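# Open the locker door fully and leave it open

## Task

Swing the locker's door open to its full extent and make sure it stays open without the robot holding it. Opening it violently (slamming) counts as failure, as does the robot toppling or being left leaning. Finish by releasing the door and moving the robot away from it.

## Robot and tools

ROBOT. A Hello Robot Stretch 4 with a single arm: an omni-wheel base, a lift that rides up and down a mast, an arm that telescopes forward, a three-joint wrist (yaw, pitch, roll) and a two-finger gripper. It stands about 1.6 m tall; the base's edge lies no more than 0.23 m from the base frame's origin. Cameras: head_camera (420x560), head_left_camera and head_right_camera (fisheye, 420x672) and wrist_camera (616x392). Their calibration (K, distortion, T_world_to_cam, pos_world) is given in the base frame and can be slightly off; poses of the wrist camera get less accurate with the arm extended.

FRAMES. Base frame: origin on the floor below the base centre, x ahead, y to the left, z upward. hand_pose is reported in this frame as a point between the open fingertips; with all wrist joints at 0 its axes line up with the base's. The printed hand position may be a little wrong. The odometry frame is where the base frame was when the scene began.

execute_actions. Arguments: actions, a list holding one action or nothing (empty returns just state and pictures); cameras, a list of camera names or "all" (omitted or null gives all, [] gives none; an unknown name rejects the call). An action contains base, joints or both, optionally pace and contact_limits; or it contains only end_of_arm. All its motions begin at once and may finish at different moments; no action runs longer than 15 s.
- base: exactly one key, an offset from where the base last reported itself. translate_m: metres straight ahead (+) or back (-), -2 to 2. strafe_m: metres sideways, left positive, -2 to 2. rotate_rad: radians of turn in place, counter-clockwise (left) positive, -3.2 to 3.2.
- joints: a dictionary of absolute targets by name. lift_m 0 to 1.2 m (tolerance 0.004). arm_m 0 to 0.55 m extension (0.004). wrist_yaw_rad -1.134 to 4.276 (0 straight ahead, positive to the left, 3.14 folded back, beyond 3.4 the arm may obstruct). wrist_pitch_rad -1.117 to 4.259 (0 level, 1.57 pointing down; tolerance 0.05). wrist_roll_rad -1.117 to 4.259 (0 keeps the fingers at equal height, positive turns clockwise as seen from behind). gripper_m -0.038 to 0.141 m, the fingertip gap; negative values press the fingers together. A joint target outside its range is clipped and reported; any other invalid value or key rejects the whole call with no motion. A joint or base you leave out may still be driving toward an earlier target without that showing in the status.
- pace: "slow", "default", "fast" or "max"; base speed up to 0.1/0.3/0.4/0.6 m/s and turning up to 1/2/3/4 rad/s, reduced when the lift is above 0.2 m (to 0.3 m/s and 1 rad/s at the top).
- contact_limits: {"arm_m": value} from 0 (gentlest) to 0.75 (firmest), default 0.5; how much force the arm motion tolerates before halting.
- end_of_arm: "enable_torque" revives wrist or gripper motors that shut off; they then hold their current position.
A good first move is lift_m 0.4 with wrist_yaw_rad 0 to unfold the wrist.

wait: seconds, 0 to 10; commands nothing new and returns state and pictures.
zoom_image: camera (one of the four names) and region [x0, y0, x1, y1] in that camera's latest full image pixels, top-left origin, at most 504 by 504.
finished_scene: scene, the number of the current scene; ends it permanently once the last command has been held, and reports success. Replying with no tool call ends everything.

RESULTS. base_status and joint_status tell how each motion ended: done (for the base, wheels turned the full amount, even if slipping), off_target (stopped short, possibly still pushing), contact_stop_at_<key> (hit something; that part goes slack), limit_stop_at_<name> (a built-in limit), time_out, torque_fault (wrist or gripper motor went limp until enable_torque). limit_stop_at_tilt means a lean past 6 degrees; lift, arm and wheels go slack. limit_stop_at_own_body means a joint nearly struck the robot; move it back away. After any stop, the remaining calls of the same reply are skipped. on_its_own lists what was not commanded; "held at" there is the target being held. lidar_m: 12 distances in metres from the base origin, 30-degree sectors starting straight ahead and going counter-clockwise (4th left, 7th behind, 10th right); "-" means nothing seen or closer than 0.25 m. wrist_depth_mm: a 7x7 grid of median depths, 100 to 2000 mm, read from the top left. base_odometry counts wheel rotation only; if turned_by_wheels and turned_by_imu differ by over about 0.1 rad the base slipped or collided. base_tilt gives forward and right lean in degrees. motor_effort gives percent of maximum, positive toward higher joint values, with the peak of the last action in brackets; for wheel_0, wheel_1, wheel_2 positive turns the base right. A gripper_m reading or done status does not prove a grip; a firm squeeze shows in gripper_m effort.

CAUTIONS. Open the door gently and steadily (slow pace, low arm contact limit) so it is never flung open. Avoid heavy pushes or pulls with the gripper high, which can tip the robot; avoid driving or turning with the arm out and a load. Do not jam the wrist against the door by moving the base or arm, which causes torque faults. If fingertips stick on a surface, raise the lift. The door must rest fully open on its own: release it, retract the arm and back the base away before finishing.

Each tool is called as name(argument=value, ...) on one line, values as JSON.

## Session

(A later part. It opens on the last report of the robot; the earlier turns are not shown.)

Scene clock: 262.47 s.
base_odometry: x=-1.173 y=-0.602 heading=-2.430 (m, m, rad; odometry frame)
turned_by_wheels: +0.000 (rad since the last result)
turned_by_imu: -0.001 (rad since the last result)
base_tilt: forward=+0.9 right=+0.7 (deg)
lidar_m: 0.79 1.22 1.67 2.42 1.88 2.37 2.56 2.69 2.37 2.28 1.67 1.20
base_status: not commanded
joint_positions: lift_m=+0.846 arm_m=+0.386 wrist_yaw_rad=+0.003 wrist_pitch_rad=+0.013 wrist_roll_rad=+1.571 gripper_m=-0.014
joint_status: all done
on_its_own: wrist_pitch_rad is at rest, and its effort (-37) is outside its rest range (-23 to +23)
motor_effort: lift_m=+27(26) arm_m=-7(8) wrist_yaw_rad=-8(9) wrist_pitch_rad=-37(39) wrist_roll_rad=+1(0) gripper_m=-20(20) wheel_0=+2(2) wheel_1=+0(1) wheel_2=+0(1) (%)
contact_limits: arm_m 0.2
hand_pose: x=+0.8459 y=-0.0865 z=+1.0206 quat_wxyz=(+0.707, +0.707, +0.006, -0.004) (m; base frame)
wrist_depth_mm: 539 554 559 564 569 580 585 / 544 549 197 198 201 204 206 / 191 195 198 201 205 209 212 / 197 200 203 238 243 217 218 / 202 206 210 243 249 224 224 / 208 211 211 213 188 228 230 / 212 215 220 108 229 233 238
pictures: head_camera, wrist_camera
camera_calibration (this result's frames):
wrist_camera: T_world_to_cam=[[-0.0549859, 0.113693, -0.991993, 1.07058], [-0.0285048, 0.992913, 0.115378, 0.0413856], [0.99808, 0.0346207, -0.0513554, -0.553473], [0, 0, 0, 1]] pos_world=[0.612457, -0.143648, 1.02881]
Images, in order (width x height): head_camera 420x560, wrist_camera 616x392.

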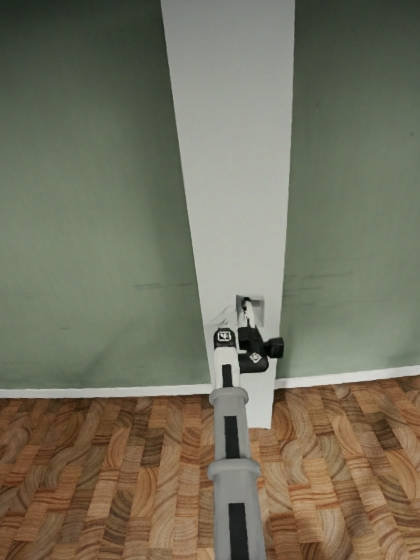

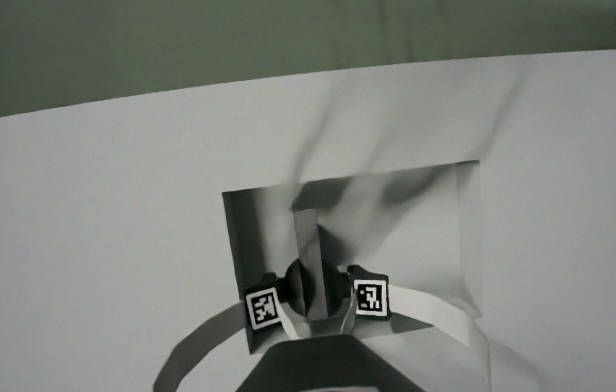

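execute_actions(actions=[{"base": {"strafe_m": 0.018}, "joints": {"lift_m": 0.832, "arm_m": 0.328}, "contact_limits": {"arm_m": 0.3}}], cameras=["head_camera", "wrist_camera"])

Scene clock: 316.20 s.
base_odometry: x=-1.161 y=-0.615 heading=-2.430 (m, m, rad; odometry frame)
turned_by_wheels: +0.001 (rad since the last result)
turned_by_imu: -0.001 (rad since the last result)
base_tilt: forward=+1.0 right=+0.8 (deg)
lidar_m: 0.71 1.21 1.66 2.42 1.88 2.38 2.57 2.68 2.40 2.30 1.66 0.75
base_status: done
joint_positions: lift_m=+0.832 arm_m=+0.329 wrist_yaw_rad=+0.007 wrist_pitch_rad=+0.010 wrist_roll_rad=+1.571 gripper_m=-0.014
joint_status: all done
on_its_own: wrist_yaw_rad is at rest, and its effort (-19) is outside its rest range (-13 to +13); wrist_pitch_rad is at rest, and its effort (-29) is outside its rest range (-23 to +23)
motor_effort: lift_m=+15(26) arm_m=-7(9) wrist_yaw_rad=-19(19) wrist_pitch_rad=-29(37) wrist_roll_rad=-1(1) gripper_m=-19(20) wheel_0=+5(9) wheel_1=+1(8) wheel_2=+3(3) (%)
contact_limits: arm_m 0.3
hand_pose: x=+0.7892 y=-0.0854 z=+1.0074 quat_wxyz=(+0.707, +0.707, +0.006, -0.001) (m; base frame)
wrist_depth_mm: 597 603 609 621 621 634 640 / 597 603 167 161 163 165 166 / 156 160 164 169 174 179 183 / 169 174 179 184 227 200 200 / 185 190 227 235 249 222 223 / 204 210 205 216 187 240 252 / 224 229 236 108 256 271 285
pictures: head_camera, wrist_camera
camera_calibration (this result's frames):
wrist_camera: T_world_to_cam=[[-0.0524761, 0.113506, -0.992151, 1.05241], [-0.0326075, 0.992795, 0.115304, 0.0435075], [0.99809, 0.0384022, -0.0483969, -0.500273], [0, 0, 0, 1]] pos_world=[0.555963, -0.143437, 1.01492]
Images, in order (width x height): head_camera 420x560, wrist_camera 616x392.

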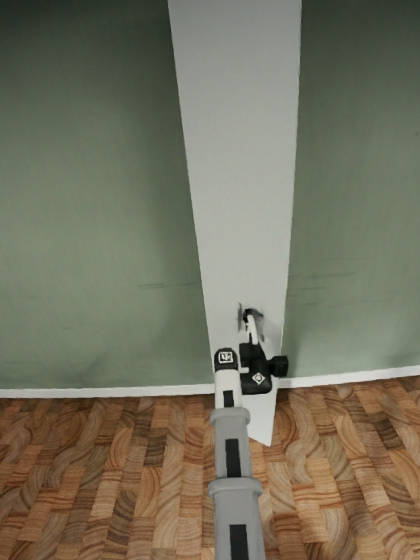

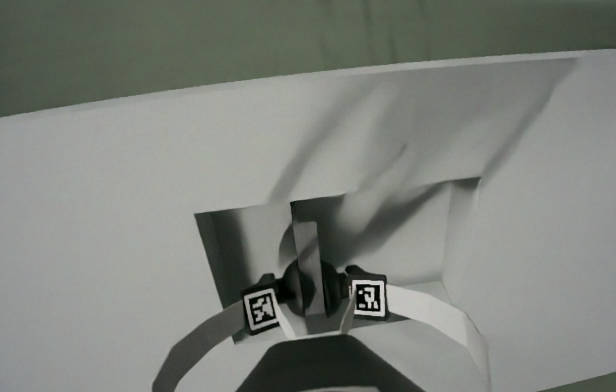

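execute_actions(actions=[{"base": {"strafe_m": 0.05}, "joints": {"lift_m": 0.823, "arm_m": 0.286}, "contact_limits": {"arm_m": 0.3}}], cameras=["head_camera", "wrist_camera", "head_right_camera"])

Scene clock: 335.60 s.
base_odometry: x=-1.128 y=-0.653 heading=-2.431 (m, m, rad; odometry frame)
turned_by_wheels: -0.001 (rad since the last result)
turned_by_imu: -0.003 (rad since the last result)
base_tilt: forward=+0.9 right=+0.8 (deg)
lidar_m: 0.66 1.20 1.66 2.34 1.85 2.30 2.56 2.65 2.44 2.34 1.68 0.66
base_status: done
joint_positions: lift_m=+0.823 arm_m=+0.287 wrist_yaw_rad=-0.011 wrist_pitch_rad=+0.007 wrist_roll_rad=+1.571 gripper_m=-0.014
joint_status: all done
on_its_own: wrist_yaw_rad is at rest, and its effort (+30) is outside its rest range (-13 to +13)
motor_effort: lift_m=+14(15) arm_m=-4(10) wrist_yaw_rad=+30(31) wrist_pitch_rad=-19(29) wrist_roll_rad=+1(2) gripper_m=-16(20) wheel_0=-6(6) wheel_1=-3(7) wheel_2=-6(7) (%)
contact_limits: arm_m 0.3
hand_pose: x=+0.7451 y=-0.0905 z=+0.9995 quat_wxyz=(+0.707, +0.707, -0.001, -0.006) (m; base frame)
wrist_depth_mm: 661 661 661 676 676 691 691 / 647 661 379 370 373 140 382 / 132 131 132 135 140 145 149 / 139 145 151 157 164 172 181 / 164 171 222 225 252 217 223 / 202 210 198 213 190 263 300 / 250 257 277 108 327 661 668
pictures: head_camera, head_right_camera, wrist_camera
camera_calibration (this result's frames):
wrist_camera: T_world_to_cam=[[-0.047047, 0.114376, -0.992323, 1.03904], [-0.0155142, 0.993219, 0.115214, 0.0354157], [0.998772, 0.0208156, -0.0449536, -0.462044], [0, 0, 0, 1]] pos_world=[0.510909, -0.144399, 1.00621]
Images, in order (width x height): head_camera 420x560, head_right_camera 420x672, wrist_camera 616x392.

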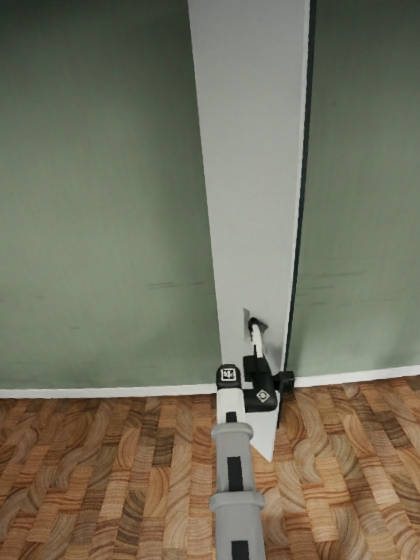

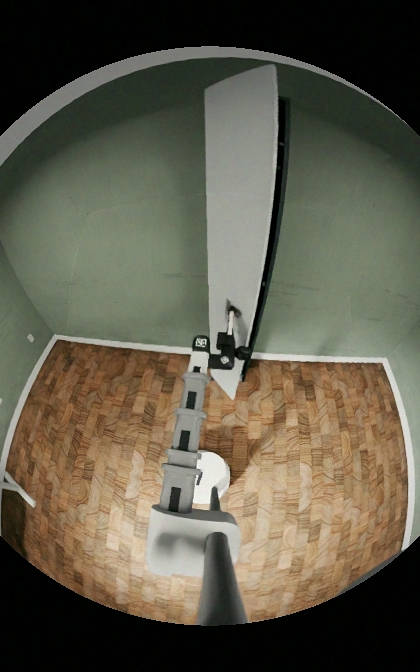

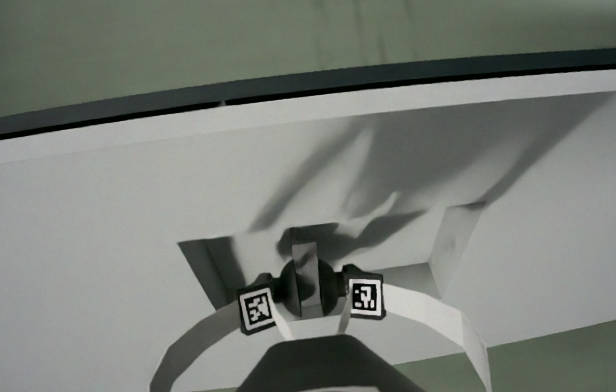

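execute_actions(actions=[{"joints": {"gripper_m": 0.04, "arm_m": 0.278, "lift_m": 0.82}}], cameras=["wrist_camera"])

execute_actions(actions=[{"joints": {"arm_m": 0.13}}], cameras=["head_camera", "wrist_camera", "head_right_camera"])

Scene clock: 369.57 s.
base_odometry: x=-1.128 y=-0.653 heading=-2.430 (m, m, rad; odometry frame)
turned_by_wheels: +0.001 (rad since the last result)
turned_by_imu: -0.001 (rad since the last result)
base_tilt: forward=+1.0 right=+0.8 (deg)
lidar_m: 0.63 1.20 1.65 2.36 1.83 2.34 2.57 2.68 2.43 2.35 1.65 0.63
base_status: not commanded
joint_positions: lift_m=+0.820 arm_m=+0.279 wrist_yaw_rad=+0.000 wrist_pitch_rad=+0.003 wrist_roll_rad=+1.571 gripper_m=+0.040
joint_status: all done
motor_effort: lift_m=+13(14) arm_m=-4(7) wrist_yaw_rad=+1(30) wrist_pitch_rad=-5(19) wrist_roll_rad=-1(3) gripper_m=-4(19) wheel_0=-2(6) wheel_1=+0(4) wheel_2=-3(7) (%)
hand_pose: x=+0.7380 y=-0.0875 z=+0.9978 quat_wxyz=(+0.707, +0.707, +0.001, -0.001) (m; base frame)
wrist_depth_mm: 654 661 668 676 683 683 683 / 654 661 373 375 141 139 142 / 134 135 136 142 147 153 156 / 147 153 159 166 173 184 190 / 176 183 229 250 262 231 238 / 218 228 213 257 196 293 334 / 274 290 303 108 668 668 676
pictures: wrist_camera
camera_calibration (this result's frames):
wrist_camera: T_world_to_cam=[[-0.0439548, 0.113875, -0.992522, 1.03455], [-0.0264333, 0.993002, 0.115101, 0.0406508], [0.998684, 0.0312948, -0.0406372, -0.45836], [0, 0, 0, 1]] pos_world=[0.504305, -0.143831, 1.0035]
Images, in order (width x height): wrist_camera 616x392.

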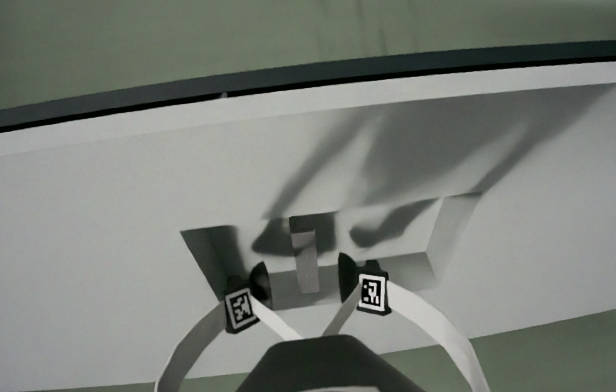

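Scene clock: 371.07 s.
base_odometry: x=-1.128 y=-0.653 heading=-2.430 (m, m, rad; odometry frame)
turned_by_wheels: +0.000 (rad since the last result)
turned_by_imu: -0.001 (rad since the last result)
base_tilt: forward=+0.7 right=+0.9 (deg)
lidar_m: 0.66 1.20 1.66 2.34 1.79 2.33 2.56 2.68 2.44 2.36 1.63 0.63
base_status: not commanded
joint_positions: lift_m=+0.820 arm_m=+0.131 wrist_yaw_rad=+0.000 wrist_pitch_rad=+0.002 wrist_roll_rad=+1.571 gripper_m=+0.040
joint_status: all done
motor_effort: lift_m=+13(13) arm_m=-6(7) wrist_yaw_rad=+1(2) wrist_pitch_rad=-7(8) wrist_roll_rad=+0(1) gripper_m=-4(4) wheel_0=-2(2) wheel_1=+0(0) wheel_2=-2(3) (%)
hand_pose: x=+0.5905 y=-0.0875 z=+0.9979 quat_wxyz=(+0.707, +0.707, +0.001, -0.001) (m; base frame)
wrist_depth_mm: 798 798 809 820 820 831 831 / 798 798 820 809 820 647 683 / 621 615 517 530 294 294 301 / 286 286 298 310 324 340 355 / 329 342 366 404 407 424 449 / 410 427 214 445 196 820 831 / 798 788 798 108 820 820 820
pictures: head_camera, head_right_camera, wrist_camera
camera_calibration (this result's frames):
wrist_camera: T_world_to_cam=[[-0.0437175, 0.113871, -0.992533, 1.028], [-0.0265571, 0.993, 0.115094, 0.0367969], [0.998691, 0.0313904, -0.0403874, -0.311333], [0, 0, 0, 1]] pos_world=[0.356845, -0.143826, 1.00352]
Images, in order (width x height): head_camera 420x560, head_right_camera 420x672, wrist_camera 616x392.

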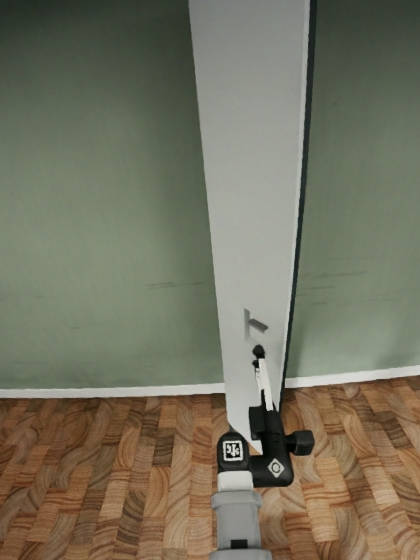

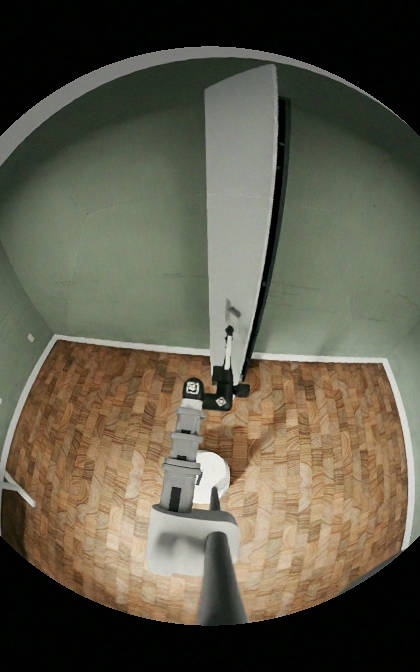

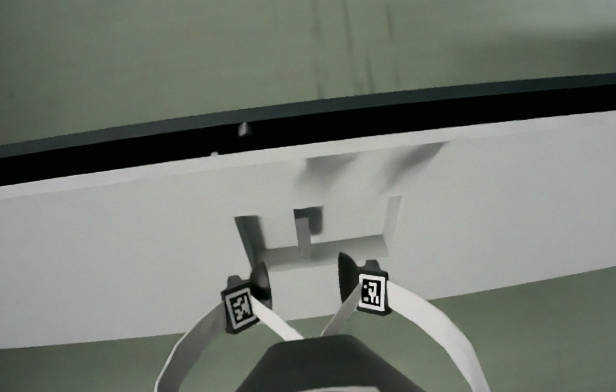

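execute_actions(actions=[{"base": {"strafe_m": -0.145}, "joints": {"lift_m": 0.66, "gripper_m": 0.0}}], cameras=["head_camera", "wrist_camera", "head_right_camera"])

Scene clock: 378.57 s.
base_odometry: x=-1.223 y=-0.543 heading=-2.430 (m, m, rad; odometry frame)
turned_by_wheels: +0.000 (rad since the last result)
turned_by_imu: -0.002 (rad since the last result)
base_tilt: forward=+0.8 right=+0.7 (deg)
lidar_m: 0.62 1.19 1.64 2.52 1.91 2.55 2.58 2.70 2.30 2.20 1.62 1.18
base_status: done
joint_positions: lift_m=+0.660 arm_m=+0.131 wrist_yaw_rad=+0.000 wrist_pitch_rad=+0.002 wrist_roll_rad=+1.571 gripper_m=+0.000
joint_status: all done
motor_effort: lift_m=+13(13) arm_m=-6(6) wrist_yaw_rad=+1(0) wrist_pitch_rad=-6(7) wrist_roll_rad=-1(0) gripper_m=-6(4) wheel_0=-1(7) wheel_1=+1(6) wheel_2=-1(2) (%)
hand_pose: x=+0.5905 y=-0.0874 z=+0.8380 quat_wxyz=(+0.707, +0.707, +0.001, -0.001) (m; base frame)
wrist_depth_mm: 798 798 809 820 820 820 842 / 798 798 809 820 820 831 831 / 798 798 809 820 820 820 820 / 798 798 809 809 798 798 798 / 778 778 778 788 798 798 809 / 778 778 768 195 186 294 307 / 281 279 276 108 322 368 430
pictures: head_camera, head_right_camera, wrist_camera
camera_calibration (this result's frames):
wrist_camera: T_world_to_cam=[[-0.0437264, 0.113867, -0.992533, 0.869248], [-0.0266343, 0.992997, 0.115094, 0.0552292], [0.998688, 0.0314681, -0.0403874, -0.31778], [0, 0, 0, 1]] pos_world=[0.356843, -0.143822, 0.843567]
Images, in order (width x height): head_camera 420x560, head_right_camera 420x672, wrist_camera 616x392.

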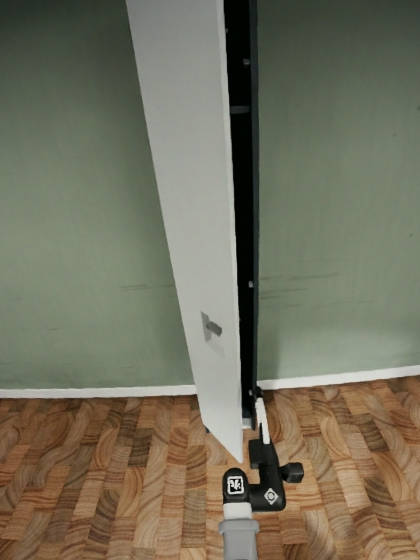

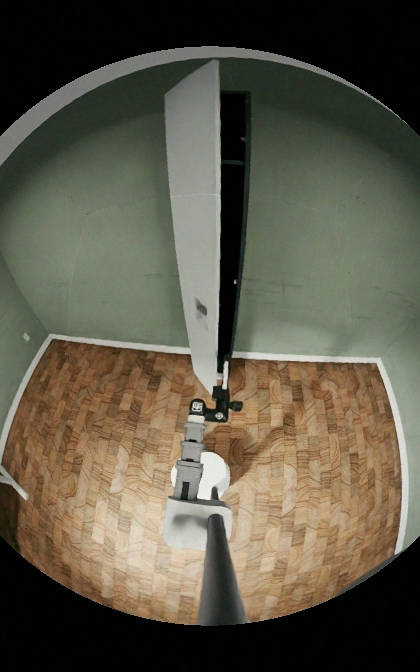

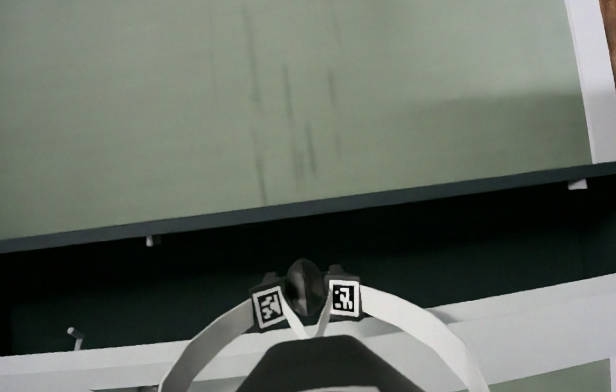

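execute_actions(actions=[{"joints": {"arm_m": 0.245}, "contact_limits": {"arm_m": 0.2}}], cameras=["head_camera"])

execute_actions(actions=[{"base": {"strafe_m": 0.2}, "pace": "slow"}], cameras=["head_camera", "wrist_camera", "head_left_camera"])

Scene clock: 387.93 s.
base_odometry: x=-1.223 y=-0.543 heading=-2.430 (m, m, rad; odometry frame)
turned_by_wheels: +0.000 (rad since the last result)
turned_by_imu: -0.002 (rad since the last result)
base_tilt: forward=+0.9 right=+0.9 (deg)
lidar_m: 0.63 1.21 1.64 2.49 1.97 2.60 2.54 2.66 2.29 2.19 1.65 1.20
base_status: not commanded
joint_positions: lift_m=+0.660 arm_m=+0.244 wrist_yaw_rad=+0.000 wrist_pitch_rad=+0.002 wrist_roll_rad=+1.571 gripper_m=+0.000
joint_status: all done
motor_effort: lift_m=+13(13) arm_m=+6(6) wrist_yaw_rad=+0(0) wrist_pitch_rad=-6(6) wrist_roll_rad=-2(1) gripper_m=-7(7) wheel_0=-1(1) wheel_1=+1(1) wheel_2=-1(1) (%)
contact_limits: arm_m 0.2
hand_pose: x=+0.7033 y=-0.0874 z=+0.8380 quat_wxyz=(+0.707, +0.707, +0.001, -0.001) (m; base frame)
wrist_depth_mm: 691 699 699 707 715 715 723 / 691 691 699 707 707 715 715 / 691 691 699 707 707 707 715 / 691 699 699 691 683 683 691 / 661 661 676 676 683 683 683 / 654 661 668 195 186 683 691 / 661 668 603 108 580 216 521
pictures: head_camera
Images, in order (width x height): head_camera 420x560.

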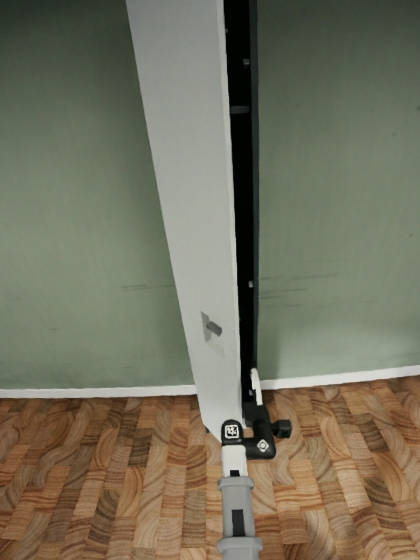

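Scene clock: 391.07 s.
base_odometry: x=-1.092 y=-0.695 heading=-2.430 (m, m, rad; odometry frame)
turned_by_wheels: +0.000 (rad since the last result)
turned_by_imu: -0.001 (rad since the last result)
base_tilt: forward=+0.8 right=+0.9 (deg)
lidar_m: 0.56 1.19 1.67 2.30 1.76 2.24 2.55 2.71 2.50 2.40 1.68 0.91
base_status: done
joint_positions: lift_m=+0.660 arm_m=+0.244 wrist_yaw_rad=+0.000 wrist_pitch_rad=+0.002 wrist_roll_rad=+1.571 gripper_m=+0.000
joint_status: not commanded
motor_effort: lift_m=+13(12) arm_m=+6(6) wrist_yaw_rad=+0(31) wrist_pitch_rad=-7(7) wrist_roll_rad=+1(1) gripper_m=-5(4) wheel_0=+0(10) wheel_1=+1(7) wheel_2=-1(7) (%)
hand_pose: x=+0.7033 y=-0.0875 z=+0.8379 quat_wxyz=(+0.707, +0.707, +0.001, -0.001) (m; base frame)
wrist_depth_mm: 699 699 691 427 436 436 459 / 436 442 500 554 603 661 691 / 661 661 676 683 691 699 691 / 668 676 676 676 683 691 699 / 661 661 668 591 488 413 397 / 397 399 248 195 186 239 221 / 193 176 186 108 151 139 -
pictures: head_camera, head_left_camera, wrist_camera
camera_calibration (this result's frames):
wrist_camera: T_world_to_cam=[[-0.0438885, 0.113531, -0.992565, 0.874245], [-0.0265232, 0.993039, 0.114758, 0.0584728], [0.998684, 0.0313626, -0.0405718, -0.430288], [0, 0, 0, 1]] pos_world=[0.469642, -0.143825, 0.843577]
Images, in order (width x height): head_camera 420x560, head_left_camera 420x672, wrist_camera 616x392.

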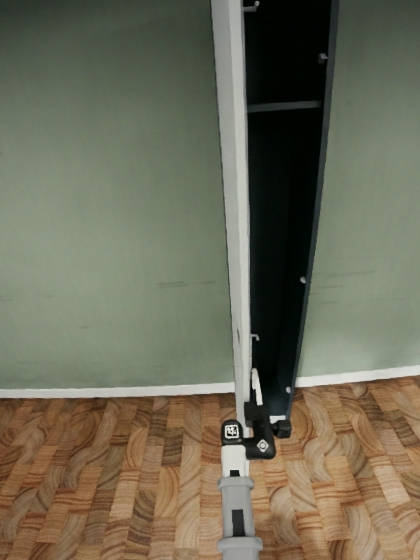

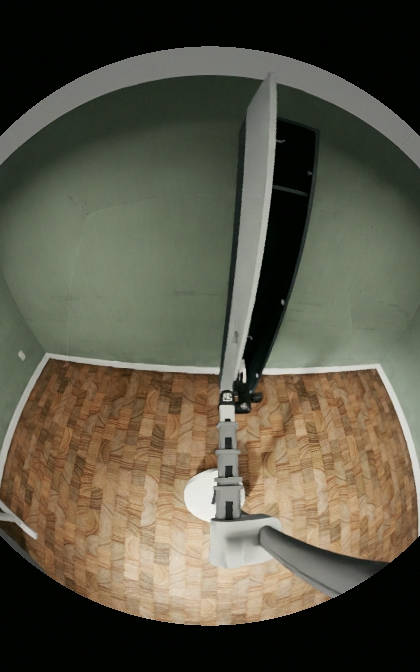

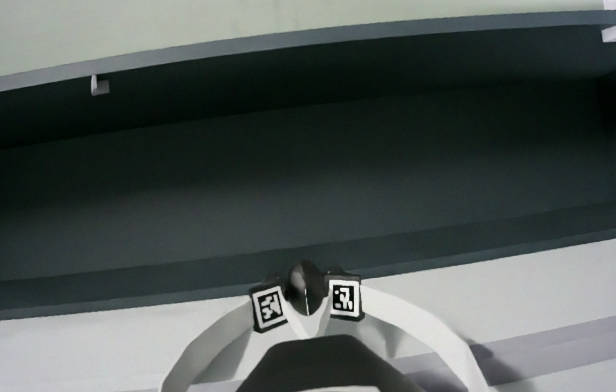

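execute_actions(actions=[{"base": {"strafe_m": -0.36}, "joints": {"arm_m": 0.0, "lift_m": 0.6}}], cameras=["head_camera"])

execute_actions(actions=[{"base": {"rotate_rad": 1.05}, "joints": {"wrist_yaw_rad": 0.29}}], cameras=["head_camera", "head_right_camera"])

Scene clock: 503.37 s.
base_odometry: x=-1.327 y=-0.422 heading=-2.430 (m, m, rad; odometry frame)
turned_by_wheels: +0.000 (rad since the last result)
turned_by_imu: -0.003 (rad since the last result)
base_tilt: forward=+0.8 right=+0.7 (deg)
lidar_m: 0.83 0.61 1.66 2.67 2.09 2.66 2.56 2.65 2.12 2.03 1.67 1.22
base_status: done
joint_positions: lift_m=+0.600 arm_m=+0.001 wrist_yaw_rad=+0.000 wrist_pitch_rad=+0.002 wrist_roll_rad=+1.571 gripper_m=+0.000
joint_status: all done
motor_effort: lift_m=+13(12) arm_m=-6(8) wrist_yaw_rad=+2(0) wrist_pitch_rad=-7(7) wrist_roll_rad=+0(0) gripper_m=-6(5) wheel_0=+0(9) wheel_1=+0(6) wheel_2=-1(2) (%)
hand_pose: x=+0.4606 y=-0.0875 z=+0.7780 quat_wxyz=(+0.707, +0.707, +0.001, -0.001) (m; base frame)
wrist_depth_mm: 931 931 931 946 946 960 946 / 931 931 931 946 946 946 946 / 917 917 931 946 931 946 946 / 917 931 931 946 946 946 946 / 917 917 931 946 917 798 778 / 831 778 640 195 186 917 842 / 891 891 891 108 904 798 778
pictures: head_camera
Images, in order (width x height): head_camera 420x560.

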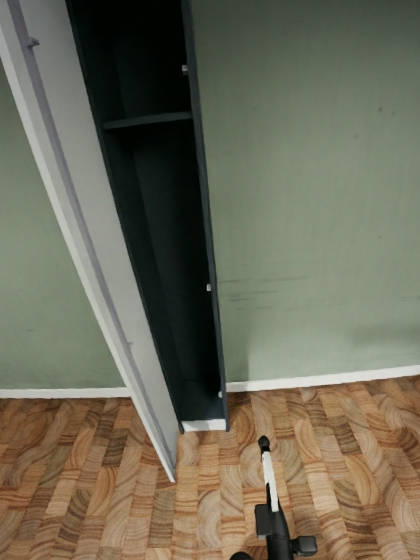

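Scene clock: 505.10 s.
base_odometry: x=-1.327 y=-0.422 heading=-1.380 (m, m, rad; odometry frame)
turned_by_wheels: +1.050 (rad since the last result)
turned_by_imu: +1.044 (rad since the last result)
base_tilt: forward=+0.7 right=+0.8 (deg)
lidar_m: 1.68 2.68 2.12 2.64 2.52 2.67 2.15 2.04 1.64 1.18 0.85 0.60
base_status: done
joint_positions: lift_m=+0.600 arm_m=+0.001 wrist_yaw_rad=+0.290 wrist_pitch_rad=+0.002 wrist_roll_rad=+1.571 gripper_m=+0.000
joint_status: all done
motor_effort: lift_m=+14(14) arm_m=-6(6) wrist_yaw_rad=+0(8) wrist_pitch_rad=-6(6) wrist_roll_rad=+1(0) gripper_m=-5(5) wheel_0=+0(6) wheel_1=-2(8) wheel_2=-1(5) (%)
hand_pose: x=+0.4735 y=-0.0012 z=+0.7779 quat_wxyz=(+0.700, +0.700, +0.103, +0.101) (m; base frame)
wrist_depth_mm: 1160 1205 1308 1336 1430 1281 946 / 1430 1537 1618 1708 1756 1366 976 / 1808 - - - - 1397 976 / - - - - - 1464 1008 / - - - - - 1499 1025 / - - - 195 186 1537 1060 / - - - 108 - 1397 1118
pictures: head_camera, head_right_camera
Images, in order (width x height): head_camera 420x560, head_right_camera 420x672.

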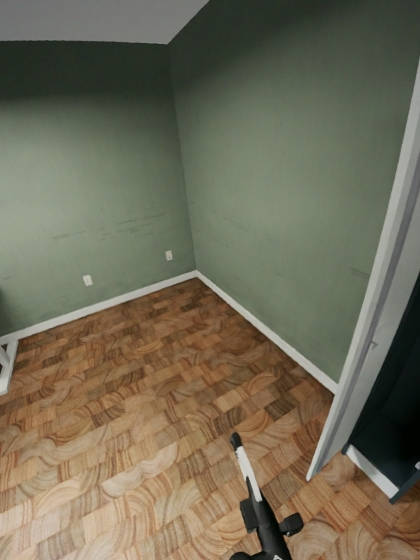

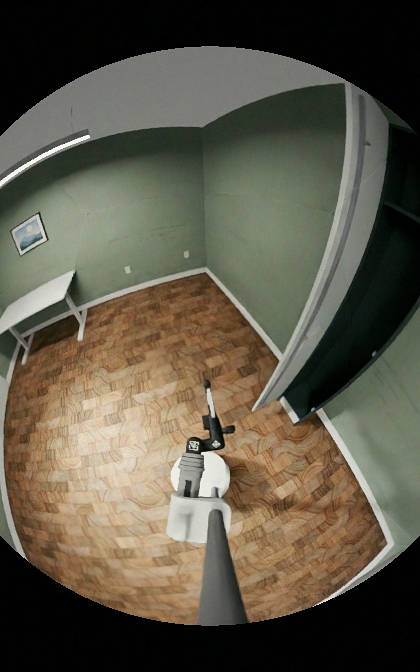

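execute_actions(actions=[{"base": {"strafe_m": -0.45}}], cameras=["head_camera", "head_right_camera", "wrist_camera"])

Scene clock: 531.37 s.
base_odometry: x=-1.769 y=-0.507 heading=-1.380 (m, m, rad; odometry frame)
turned_by_wheels: +0.000 (rad since the last result)
turned_by_imu: -0.004 (rad since the last result)
base_tilt: forward=+0.8 right=+0.9 (deg)
lidar_m: 0.51 2.87 2.50 3.08 2.91 2.59 1.89 1.81 1.05 0.80 0.75 0.52
base_status: done
joint_positions: lift_m=+0.600 arm_m=+0.001 wrist_yaw_rad=+0.290 wrist_pitch_rad=+0.002 wrist_roll_rad=+1.571 gripper_m=+0.000
joint_status: not commanded
motor_effort: lift_m=+14(14) arm_m=-6(6) wrist_yaw_rad=+1(1) wrist_pitch_rad=-6(6) wrist_roll_rad=+0(1) gripper_m=-6(6) wheel_0=-1(7) wheel_1=-1(9) wheel_2=-1(3) (%)
hand_pose: x=+0.4735 y=-0.0013 z=+0.7779 quat_wxyz=(+0.700, +0.700, +0.103, +0.101) (m; base frame)
wrist_depth_mm: 413 413 410 410 413 415 415 / 402 402 404 404 404 404 402 / 389 387 387 384 384 384 384 / 370 370 368 368 368 368 366 / 336 336 351 351 351 349 349 / 322 324 327 195 186 336 340 / 325 327 324 108 - 1366 1138
pictures: head_camera, head_right_camera, wrist_camera
camera_calibration (this result's frames):
wrist_camera: T_world_to_cam=[[-0.0743394, 0.0963535, -0.992567, 0.80918], [-0.309477, 0.94395, 0.114813, 0.107586], [0.947997, 0.315712, -0.0403535, -0.181774], [0, 0, 0, 1]] pos_world=[0.265771, -0.122135, 0.783478]
Images, in order (width x height): head_camera 420x560, head_right_camera 420x672, wrist_camera 616x392.

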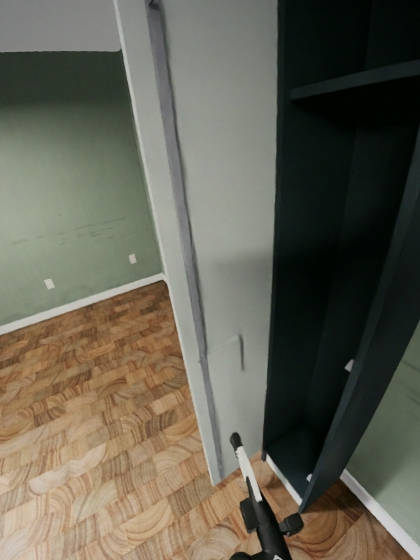

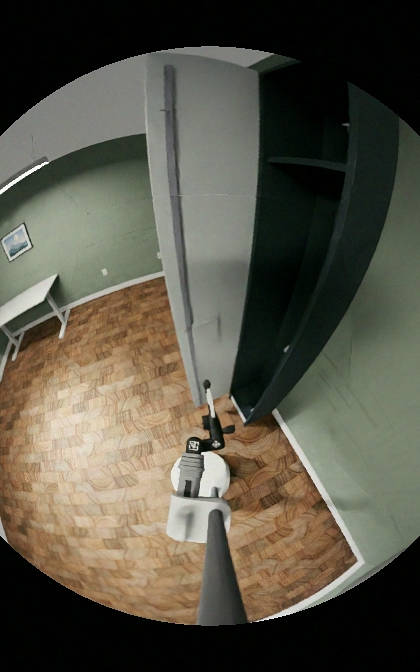

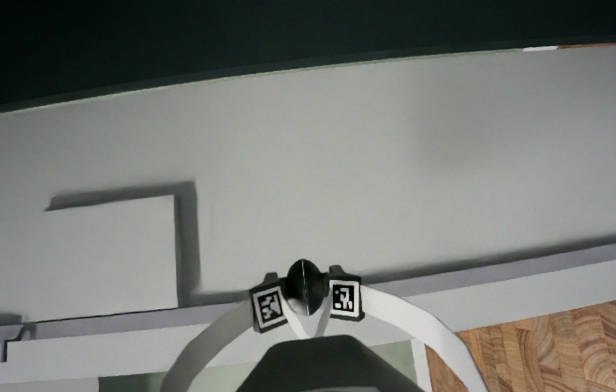

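execute_actions(actions=[{"joints": {"arm_m": 0.36}, "pace": "slow", "contact_limits": {"arm_m": 0.1}}], cameras=["head_camera", "head_right_camera", "wrist_camera"])

Scene clock: 559.43 s.
base_odometry: x=-1.769 y=-0.507 heading=-1.380 (m, m, rad; odometry frame)
turned_by_wheels: +0.000 (rad since the last result)
turned_by_imu: -0.003 (rad since the last result)
base_tilt: forward=+0.9 right=+0.7 (deg)
lidar_m: 0.69 2.87 2.55 3.08 2.90 2.63 1.88 1.83 1.08 0.78 0.74 0.49
base_status: not commanded
joint_positions: lift_m=+0.600 arm_m=+0.359 wrist_yaw_rad=+0.290 wrist_pitch_rad=+0.002 wrist_roll_rad=+1.571 gripper_m=+0.000
joint_status: all done
motor_effort: lift_m=+14(14) arm_m=+6(12) wrist_yaw_rad=+0(2) wrist_pitch_rad=-4(6) wrist_roll_rad=+1(4) gripper_m=-5(6) wheel_0=+0(1) wheel_1=+0(1) wheel_2=-3(5) (%)
contact_limits: arm_m 0.1
hand_pose: x=+0.8312 y=-0.0013 z=+0.7779 quat_wxyz=(+0.700, +0.700, +0.103, +0.101) (m; base frame)
wrist_depth_mm: - - - - - - - / - - - - 105 107 - / 106 109 113 120 128 138 - / 133 144 158 173 191 216 245 / 191 217 266 262 306 1308 1008 / 1983 - - 195 186 1537 1042 / - - - 108 - 1366 1118
pictures: head_camera, head_right_camera, wrist_camera
camera_calibration (this result's frames):
wrist_camera: T_world_to_cam=[[-0.0740893, 0.0964279, -0.992579, 0.835645], [-0.309516, 0.943938, 0.114806, 0.218302], [0.948003, 0.315725, -0.0400897, -0.521051], [0, 0, 0, 1]] pos_world=[0.623439, -0.122134, 0.783493]
Images, in order (width x height): head_camera 420x560, head_right_camera 420x672, wrist_camera 616x392.

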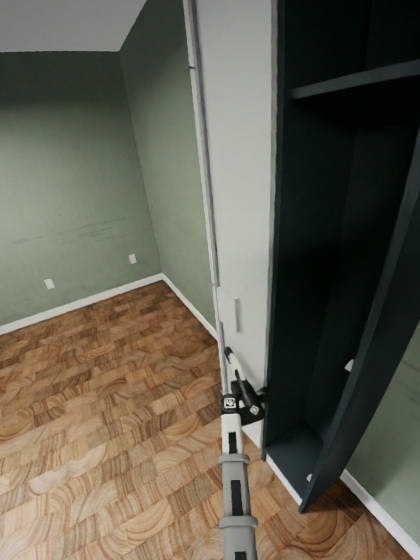

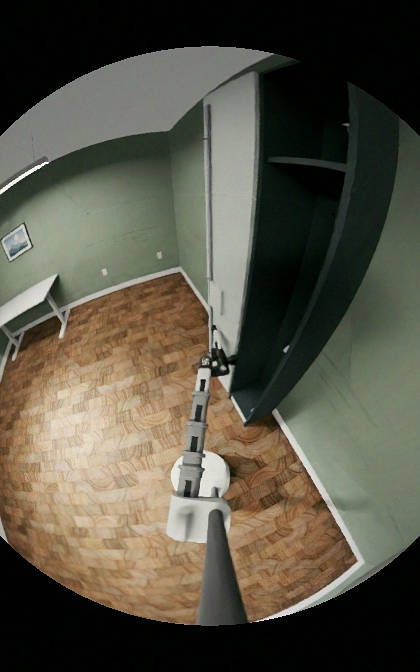

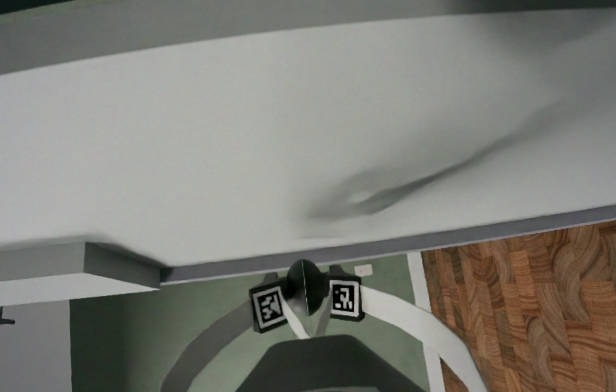

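execute_actions(actions=[{"joints": {"arm_m": 0.375}, "pace": "slow", "contact_limits": {"arm_m": 0.05}}], cameras=["head_camera", "wrist_camera"])

Scene clock: 590.47 s.
base_odometry: x=-1.769 y=-0.507 heading=-1.380 (m, m, rad; odometry frame)
turned_by_wheels: +0.000 (rad since the last result)
turned_by_imu: -0.002 (rad since the last result)
base_tilt: forward=+0.9 right=+0.7 (deg)
lidar_m: 0.70 2.88 2.52 3.06 2.90 2.63 1.92 1.80 1.10 0.79 0.73 0.52
base_status: not commanded
joint_positions: lift_m=+0.600 arm_m=+0.374 wrist_yaw_rad=+0.290 wrist_pitch_rad=+0.002 wrist_roll_rad=+1.571 gripper_m=+0.000
joint_status: all done
motor_effort: lift_m=+14(14) arm_m=+6(7) wrist_yaw_rad=+0(1) wrist_pitch_rad=-5(5) wrist_roll_rad=+1(0) gripper_m=-5(5) wheel_0=+1(1) wheel_1=+0(0) wheel_2=-3(3) (%)
contact_limits: arm_m 0.05
hand_pose: x=+0.8462 y=-0.0013 z=+0.7779 quat_wxyz=(+0.700, +0.700, +0.103, +0.101) (m; base frame)
wrist_depth_mm: - - - - - - - / - - - - - - - / - - 105 109 113 118 - / 115 122 133 146 162 183 208 / 178 198 226 223 290 1255 976 / 268 - - 195 186 1537 1060 / - - - 108 - 1366 1118
pictures: head_camera, wrist_camera
camera_calibration (this result's frames):
wrist_camera: T_world_to_cam=[[-0.0740892, 0.0964279, -0.992579, 0.836756], [-0.309516, 0.943938, 0.114806, 0.222943], [0.948003, 0.315725, -0.0400896, -0.535266], [0, 0, 0, 1]] pos_world=[0.638433, -0.122134, 0.783493]
Images, in order (width x height): head_camera 420x560, wrist_camera 616x392.

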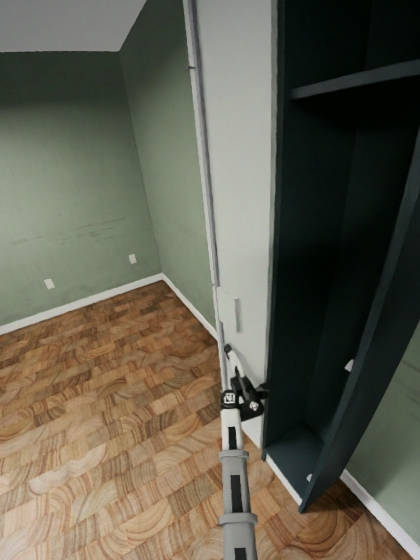

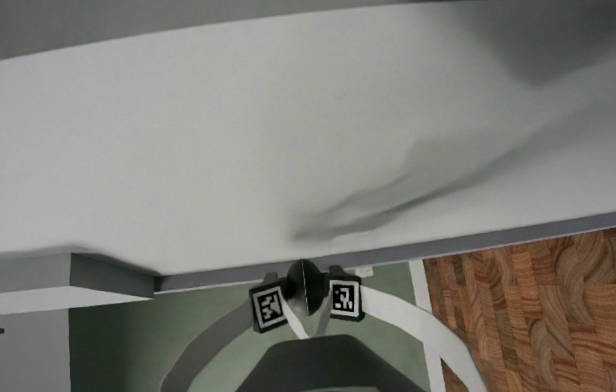

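execute_actions(actions=[{"joints": {"arm_m": 0.388}, "pace": "slow", "contact_limits": {"arm_m": 0.05}}], cameras=["head_camera", "wrist_camera"])

Scene clock: 597.30 s.
base_odometry: x=-1.769 y=-0.507 heading=-1.380 (m, m, rad; odometry frame)
turned_by_wheels: +0.000 (rad since the last result)
turned_by_imu: -0.002 (rad since the last result)
base_tilt: forward=+1.0 right=+0.8 (deg)
lidar_m: 0.71 2.90 2.54 3.04 2.92 2.64 1.89 1.81 1.09 0.79 0.73 0.52
base_status: not commanded
joint_positions: lift_m=+0.600 arm_m=+0.387 wrist_yaw_rad=+0.290 wrist_pitch_rad=+0.002 wrist_roll_rad=+1.571 gripper_m=+0.000
joint_status: all done
motor_effort: lift_m=+14(14) arm_m=+6(6) wrist_yaw_rad=+1(1) wrist_pitch_rad=-5(5) wrist_roll_rad=+2(1) gripper_m=-5(5) wheel_0=+1(1) wheel_1=+0(0) wheel_2=-3(3) (%)
contact_limits: arm_m 0.05
hand_pose: x=+0.8592 y=-0.0013 z=+0.7779 quat_wxyz=(+0.700, +0.700, +0.103, +0.101) (m; base frame)
wrist_depth_mm: - - - - - - - / - - - - - - - / - - - - 105 109 - / 107 112 117 123 137 154 182 / 150 167 190 208 273 282 976 / 202 274 274 195 186 1537 1060 / - - - 108 - 1366 1118
pictures: head_camera, wrist_camera
camera_calibration (this result's frames):
wrist_camera: T_world_to_cam=[[-0.0740891, 0.0964279, -0.992579, 0.83772], [-0.309516, 0.943938, 0.114806, 0.226968], [0.948003, 0.315725, -0.0400896, -0.547593], [0, 0, 0, 1]] pos_world=[0.651436, -0.122134, 0.783493]
Images, in order (width x height): head_camera 420x560, wrist_camera 616x392.

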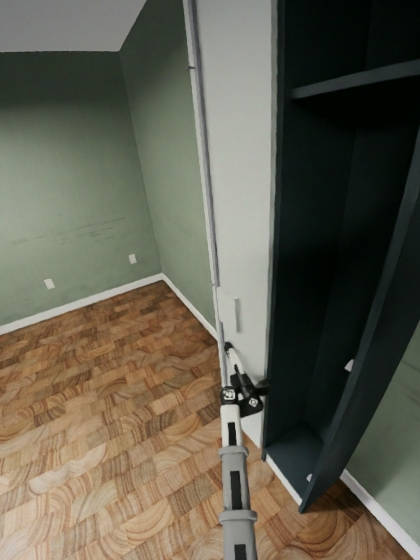

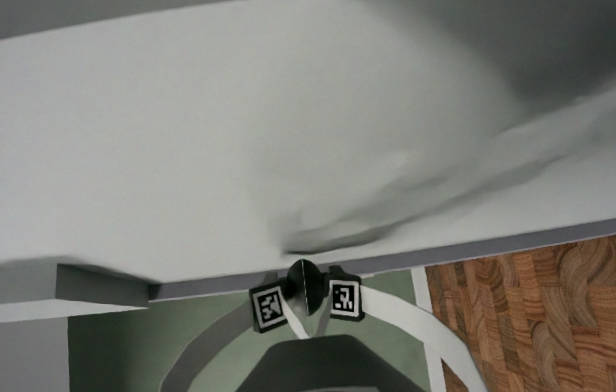

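execute_actions(actions=[{"joints": {"arm_m": 0.399}, "pace": "slow", "contact_limits": {"arm_m": 0.05}}], cameras=["head_camera", "wrist_camera"])

Scene clock: 623.90 s.
base_odometry: x=-1.769 y=-0.507 heading=-1.380 (m, m, rad; odometry frame)
turned_by_wheels: +0.000 (rad since the last result)
turned_by_imu: -0.001 (rad since the last result)
base_tilt: forward=+0.9 right=+0.8 (deg)
lidar_m: 0.66 2.87 2.53 3.07 2.93 2.62 1.91 1.83 1.10 0.79 0.76 0.54
base_status: not commanded
joint_positions: lift_m=+0.600 arm_m=+0.398 wrist_yaw_rad=+0.292 wrist_pitch_rad=+0.002 wrist_roll_rad=+1.571 gripper_m=+0.000
joint_status: all done
motor_effort: lift_m=+14(14) arm_m=+8(7) wrist_yaw_rad=-4(4) wrist_pitch_rad=-5(5) wrist_roll_rad=+1(1) gripper_m=-6(6) wheel_0=+1(0) wheel_1=+0(0) wheel_2=-3(3) (%)
contact_limits: arm_m 0.05
hand_pose: x=+0.8700 y=-0.0008 z=+0.7779 quat_wxyz=(+0.700, +0.699, +0.103, +0.102) (m; base frame)
wrist_depth_mm: - - - - - - - / - - - - - - - / - - - - - - - / - 106 112 117 125 138 173 / 134 150 172 198 254 270 976 / 185 264 264 196 185 1537 1060 / - - - 108 - 1366 1118
pictures: head_camera, wrist_camera
camera_calibration (this result's frames):
wrist_camera: T_world_to_cam=[[-0.0742517, 0.0963027, -0.992579, 0.83861], [-0.311109, 0.943415, 0.114806, 0.231207], [0.947469, 0.317324, -0.0400896, -0.557499], [0, 0, 0, 1]] pos_world=[0.662412, -0.121976, 0.783493]
Images, in order (width x height): head_camera 420x560, wrist_camera 616x392.

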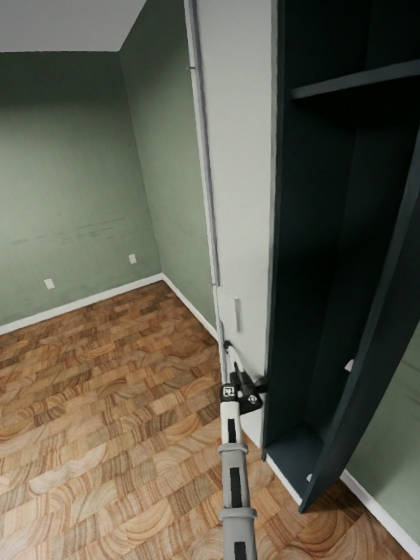

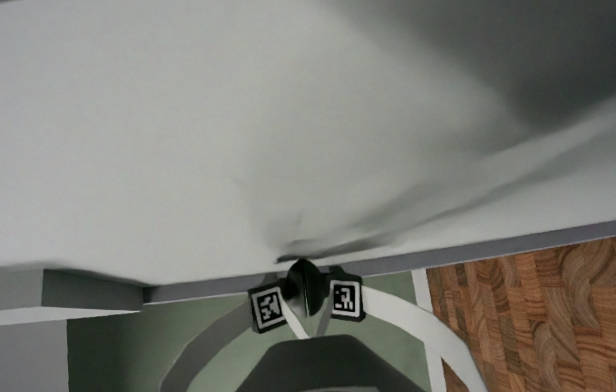

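execute_actions(actions=[{"joints": {"wrist_yaw_rad": 0.265}, "pace": "slow"}], cameras=["head_camera", "wrist_camera"])

Scene clock: 631.47 s.
base_odometry: x=-1.769 y=-0.507 heading=-1.379 (m, m, rad; odometry frame)
turned_by_wheels: +0.001 (rad since the last result)
turned_by_imu: +0.000 (rad since the last result)
base_tilt: forward=+1.0 right=+0.8 (deg)
lidar_m: 0.70 2.90 2.53 3.08 2.94 2.61 1.89 1.82 1.08 0.81 0.73 0.49
base_status: not commanded
joint_positions: lift_m=+0.600 arm_m=+0.398 wrist_yaw_rad=+0.274 wrist_pitch_rad=+0.002 wrist_roll_rad=+1.571 gripper_m=+0.000
joint_status: all done
on_its_own: wrist_yaw_rad is at rest, and its effort (-26) is outside its rest range (-13 to +13)
motor_effort: lift_m=+14(14) arm_m=+7(8) wrist_yaw_rad=-26(28) wrist_pitch_rad=-4(5) wrist_roll_rad=+0(1) gripper_m=-5(6) wheel_0=+6(6) wheel_1=+2(2) wheel_2=+2(3) (%)
hand_pose: x=+0.8699 y=-0.0060 z=+0.7779 quat_wxyz=(+0.701, +0.700, +0.097, +0.096) (m; base frame)
wrist_depth_mm: - - - - - - - / - - - - - - - / - - - - - - - / - 107 112 117 125 140 174 / 136 151 172 198 246 268 976 / 185 262 264 196 185 1537 1042 / - - - 108 - 1366 1118
pictures: head_camera, wrist_camera
camera_calibration (this result's frames):
wrist_camera: T_world_to_cam=[[-0.0725814, 0.097568, -0.992579, 0.837662], [-0.294808, 0.948635, 0.114806, 0.221944], [0.952796, 0.300953, -0.0400895, -0.560543], [0, 0, 0, 1]] pos_world=[0.660313, -0.123575, 0.783493]
Images, in order (width x height): head_camera 420x560, wrist_camera 616x392.

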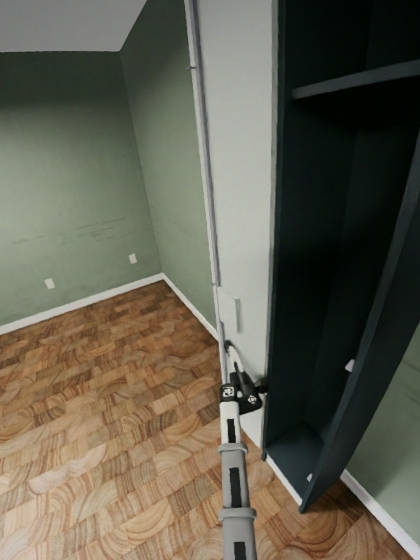

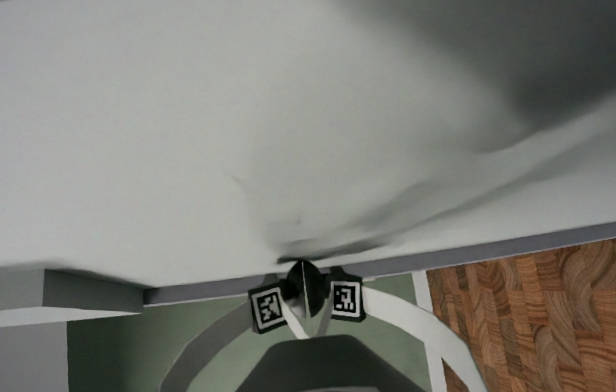

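execute_actions(actions=[{"base": {"translate_m": -0.3}, "joints": {"wrist_yaw_rad": 0.33, "arm_m": 0.0}}])

Scene clock: 638.27 s.
base_odometry: x=-1.826 y=-0.213 heading=-1.380 (m, m, rad; odometry frame)
turned_by_wheels: +0.000 (rad since the last result)
turned_by_imu: -0.002 (rad since the last result)
base_tilt: forward=+1.0 right=+0.8 (deg)
lidar_m: 0.92 3.15 2.67 2.89 2.74 2.21 1.62 1.54 1.32 0.94 0.89 0.78
base_status: done
joint_positions: lift_m=+0.600 arm_m=+0.001 wrist_yaw_rad=+0.330 wrist_pitch_rad=+0.002 wrist_roll_rad=+1.571 gripper_m=+0.000
joint_status: all done
motor_effort: lift_m=+14(14) arm_m=-6(8) wrist_yaw_rad=+0(23) wrist_pitch_rad=-6(6) wrist_roll_rad=+0(0) gripper_m=-6(4) wheel_0=+0(4) wheel_1=+0(10) wheel_2=-2(7) (%)
hand_pose: x=+0.4734 y=+0.0108 z=+0.7779 quat_wxyz=(+0.698, +0.697, +0.117, +0.115) (m; base frame)
wrist_depth_mm: 676 683 676 683 683 699 699 / 676 676 699 750 778 820 917 / 809 854 891 - - 1366 976 / - - - - - 1430 1008 / - - - - - 1499 1025 / - - - 195 186 1499 1060 / - - - 108 - 1397 1138
pictures: head_camera, head_left_camera, head_right_camera, wrist_camera
camera_calibration (this result's frames):
wrist_camera: T_world_to_cam=[[-0.078117, 0.0933211, -0.992567, 0.809832], [-0.346921, 0.930839, 0.114821, 0.11403], [0.934635, 0.353312, -0.0403393, -0.179503], [0, 0, 0, 1]] pos_world=[0.270591, -0.118298, 0.783478]
Images, in order (width x height): head_camera 420x560, head_left_camera 420x672, head_right_camera 420x672, wrist_camera 616x392.

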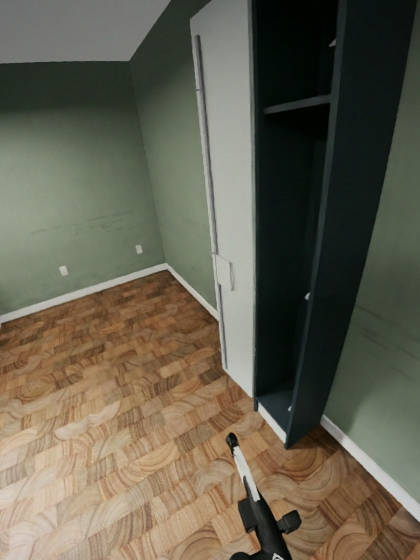

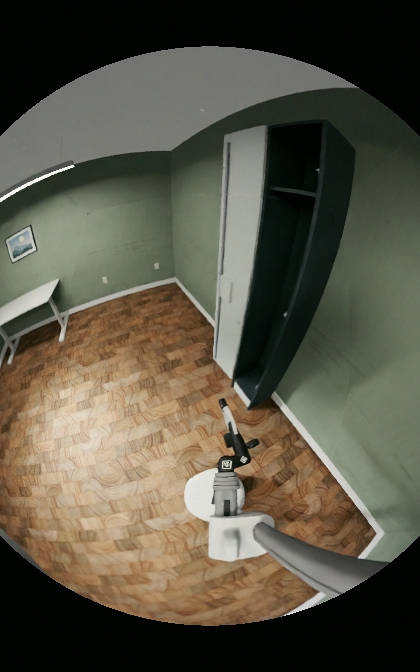

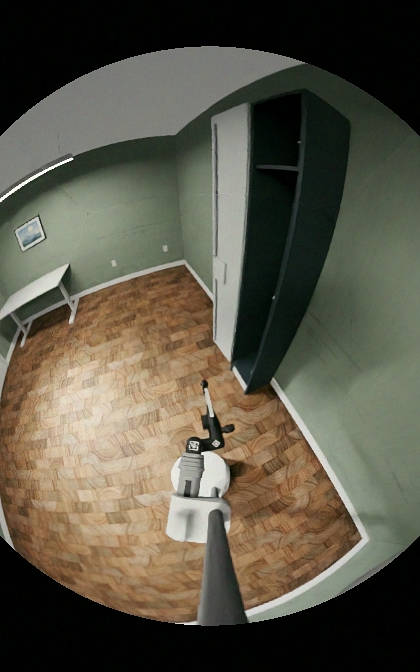

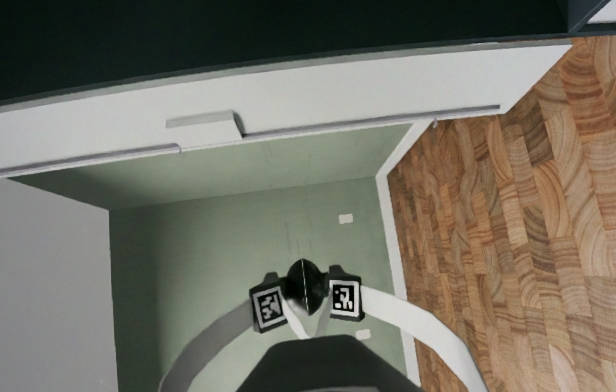

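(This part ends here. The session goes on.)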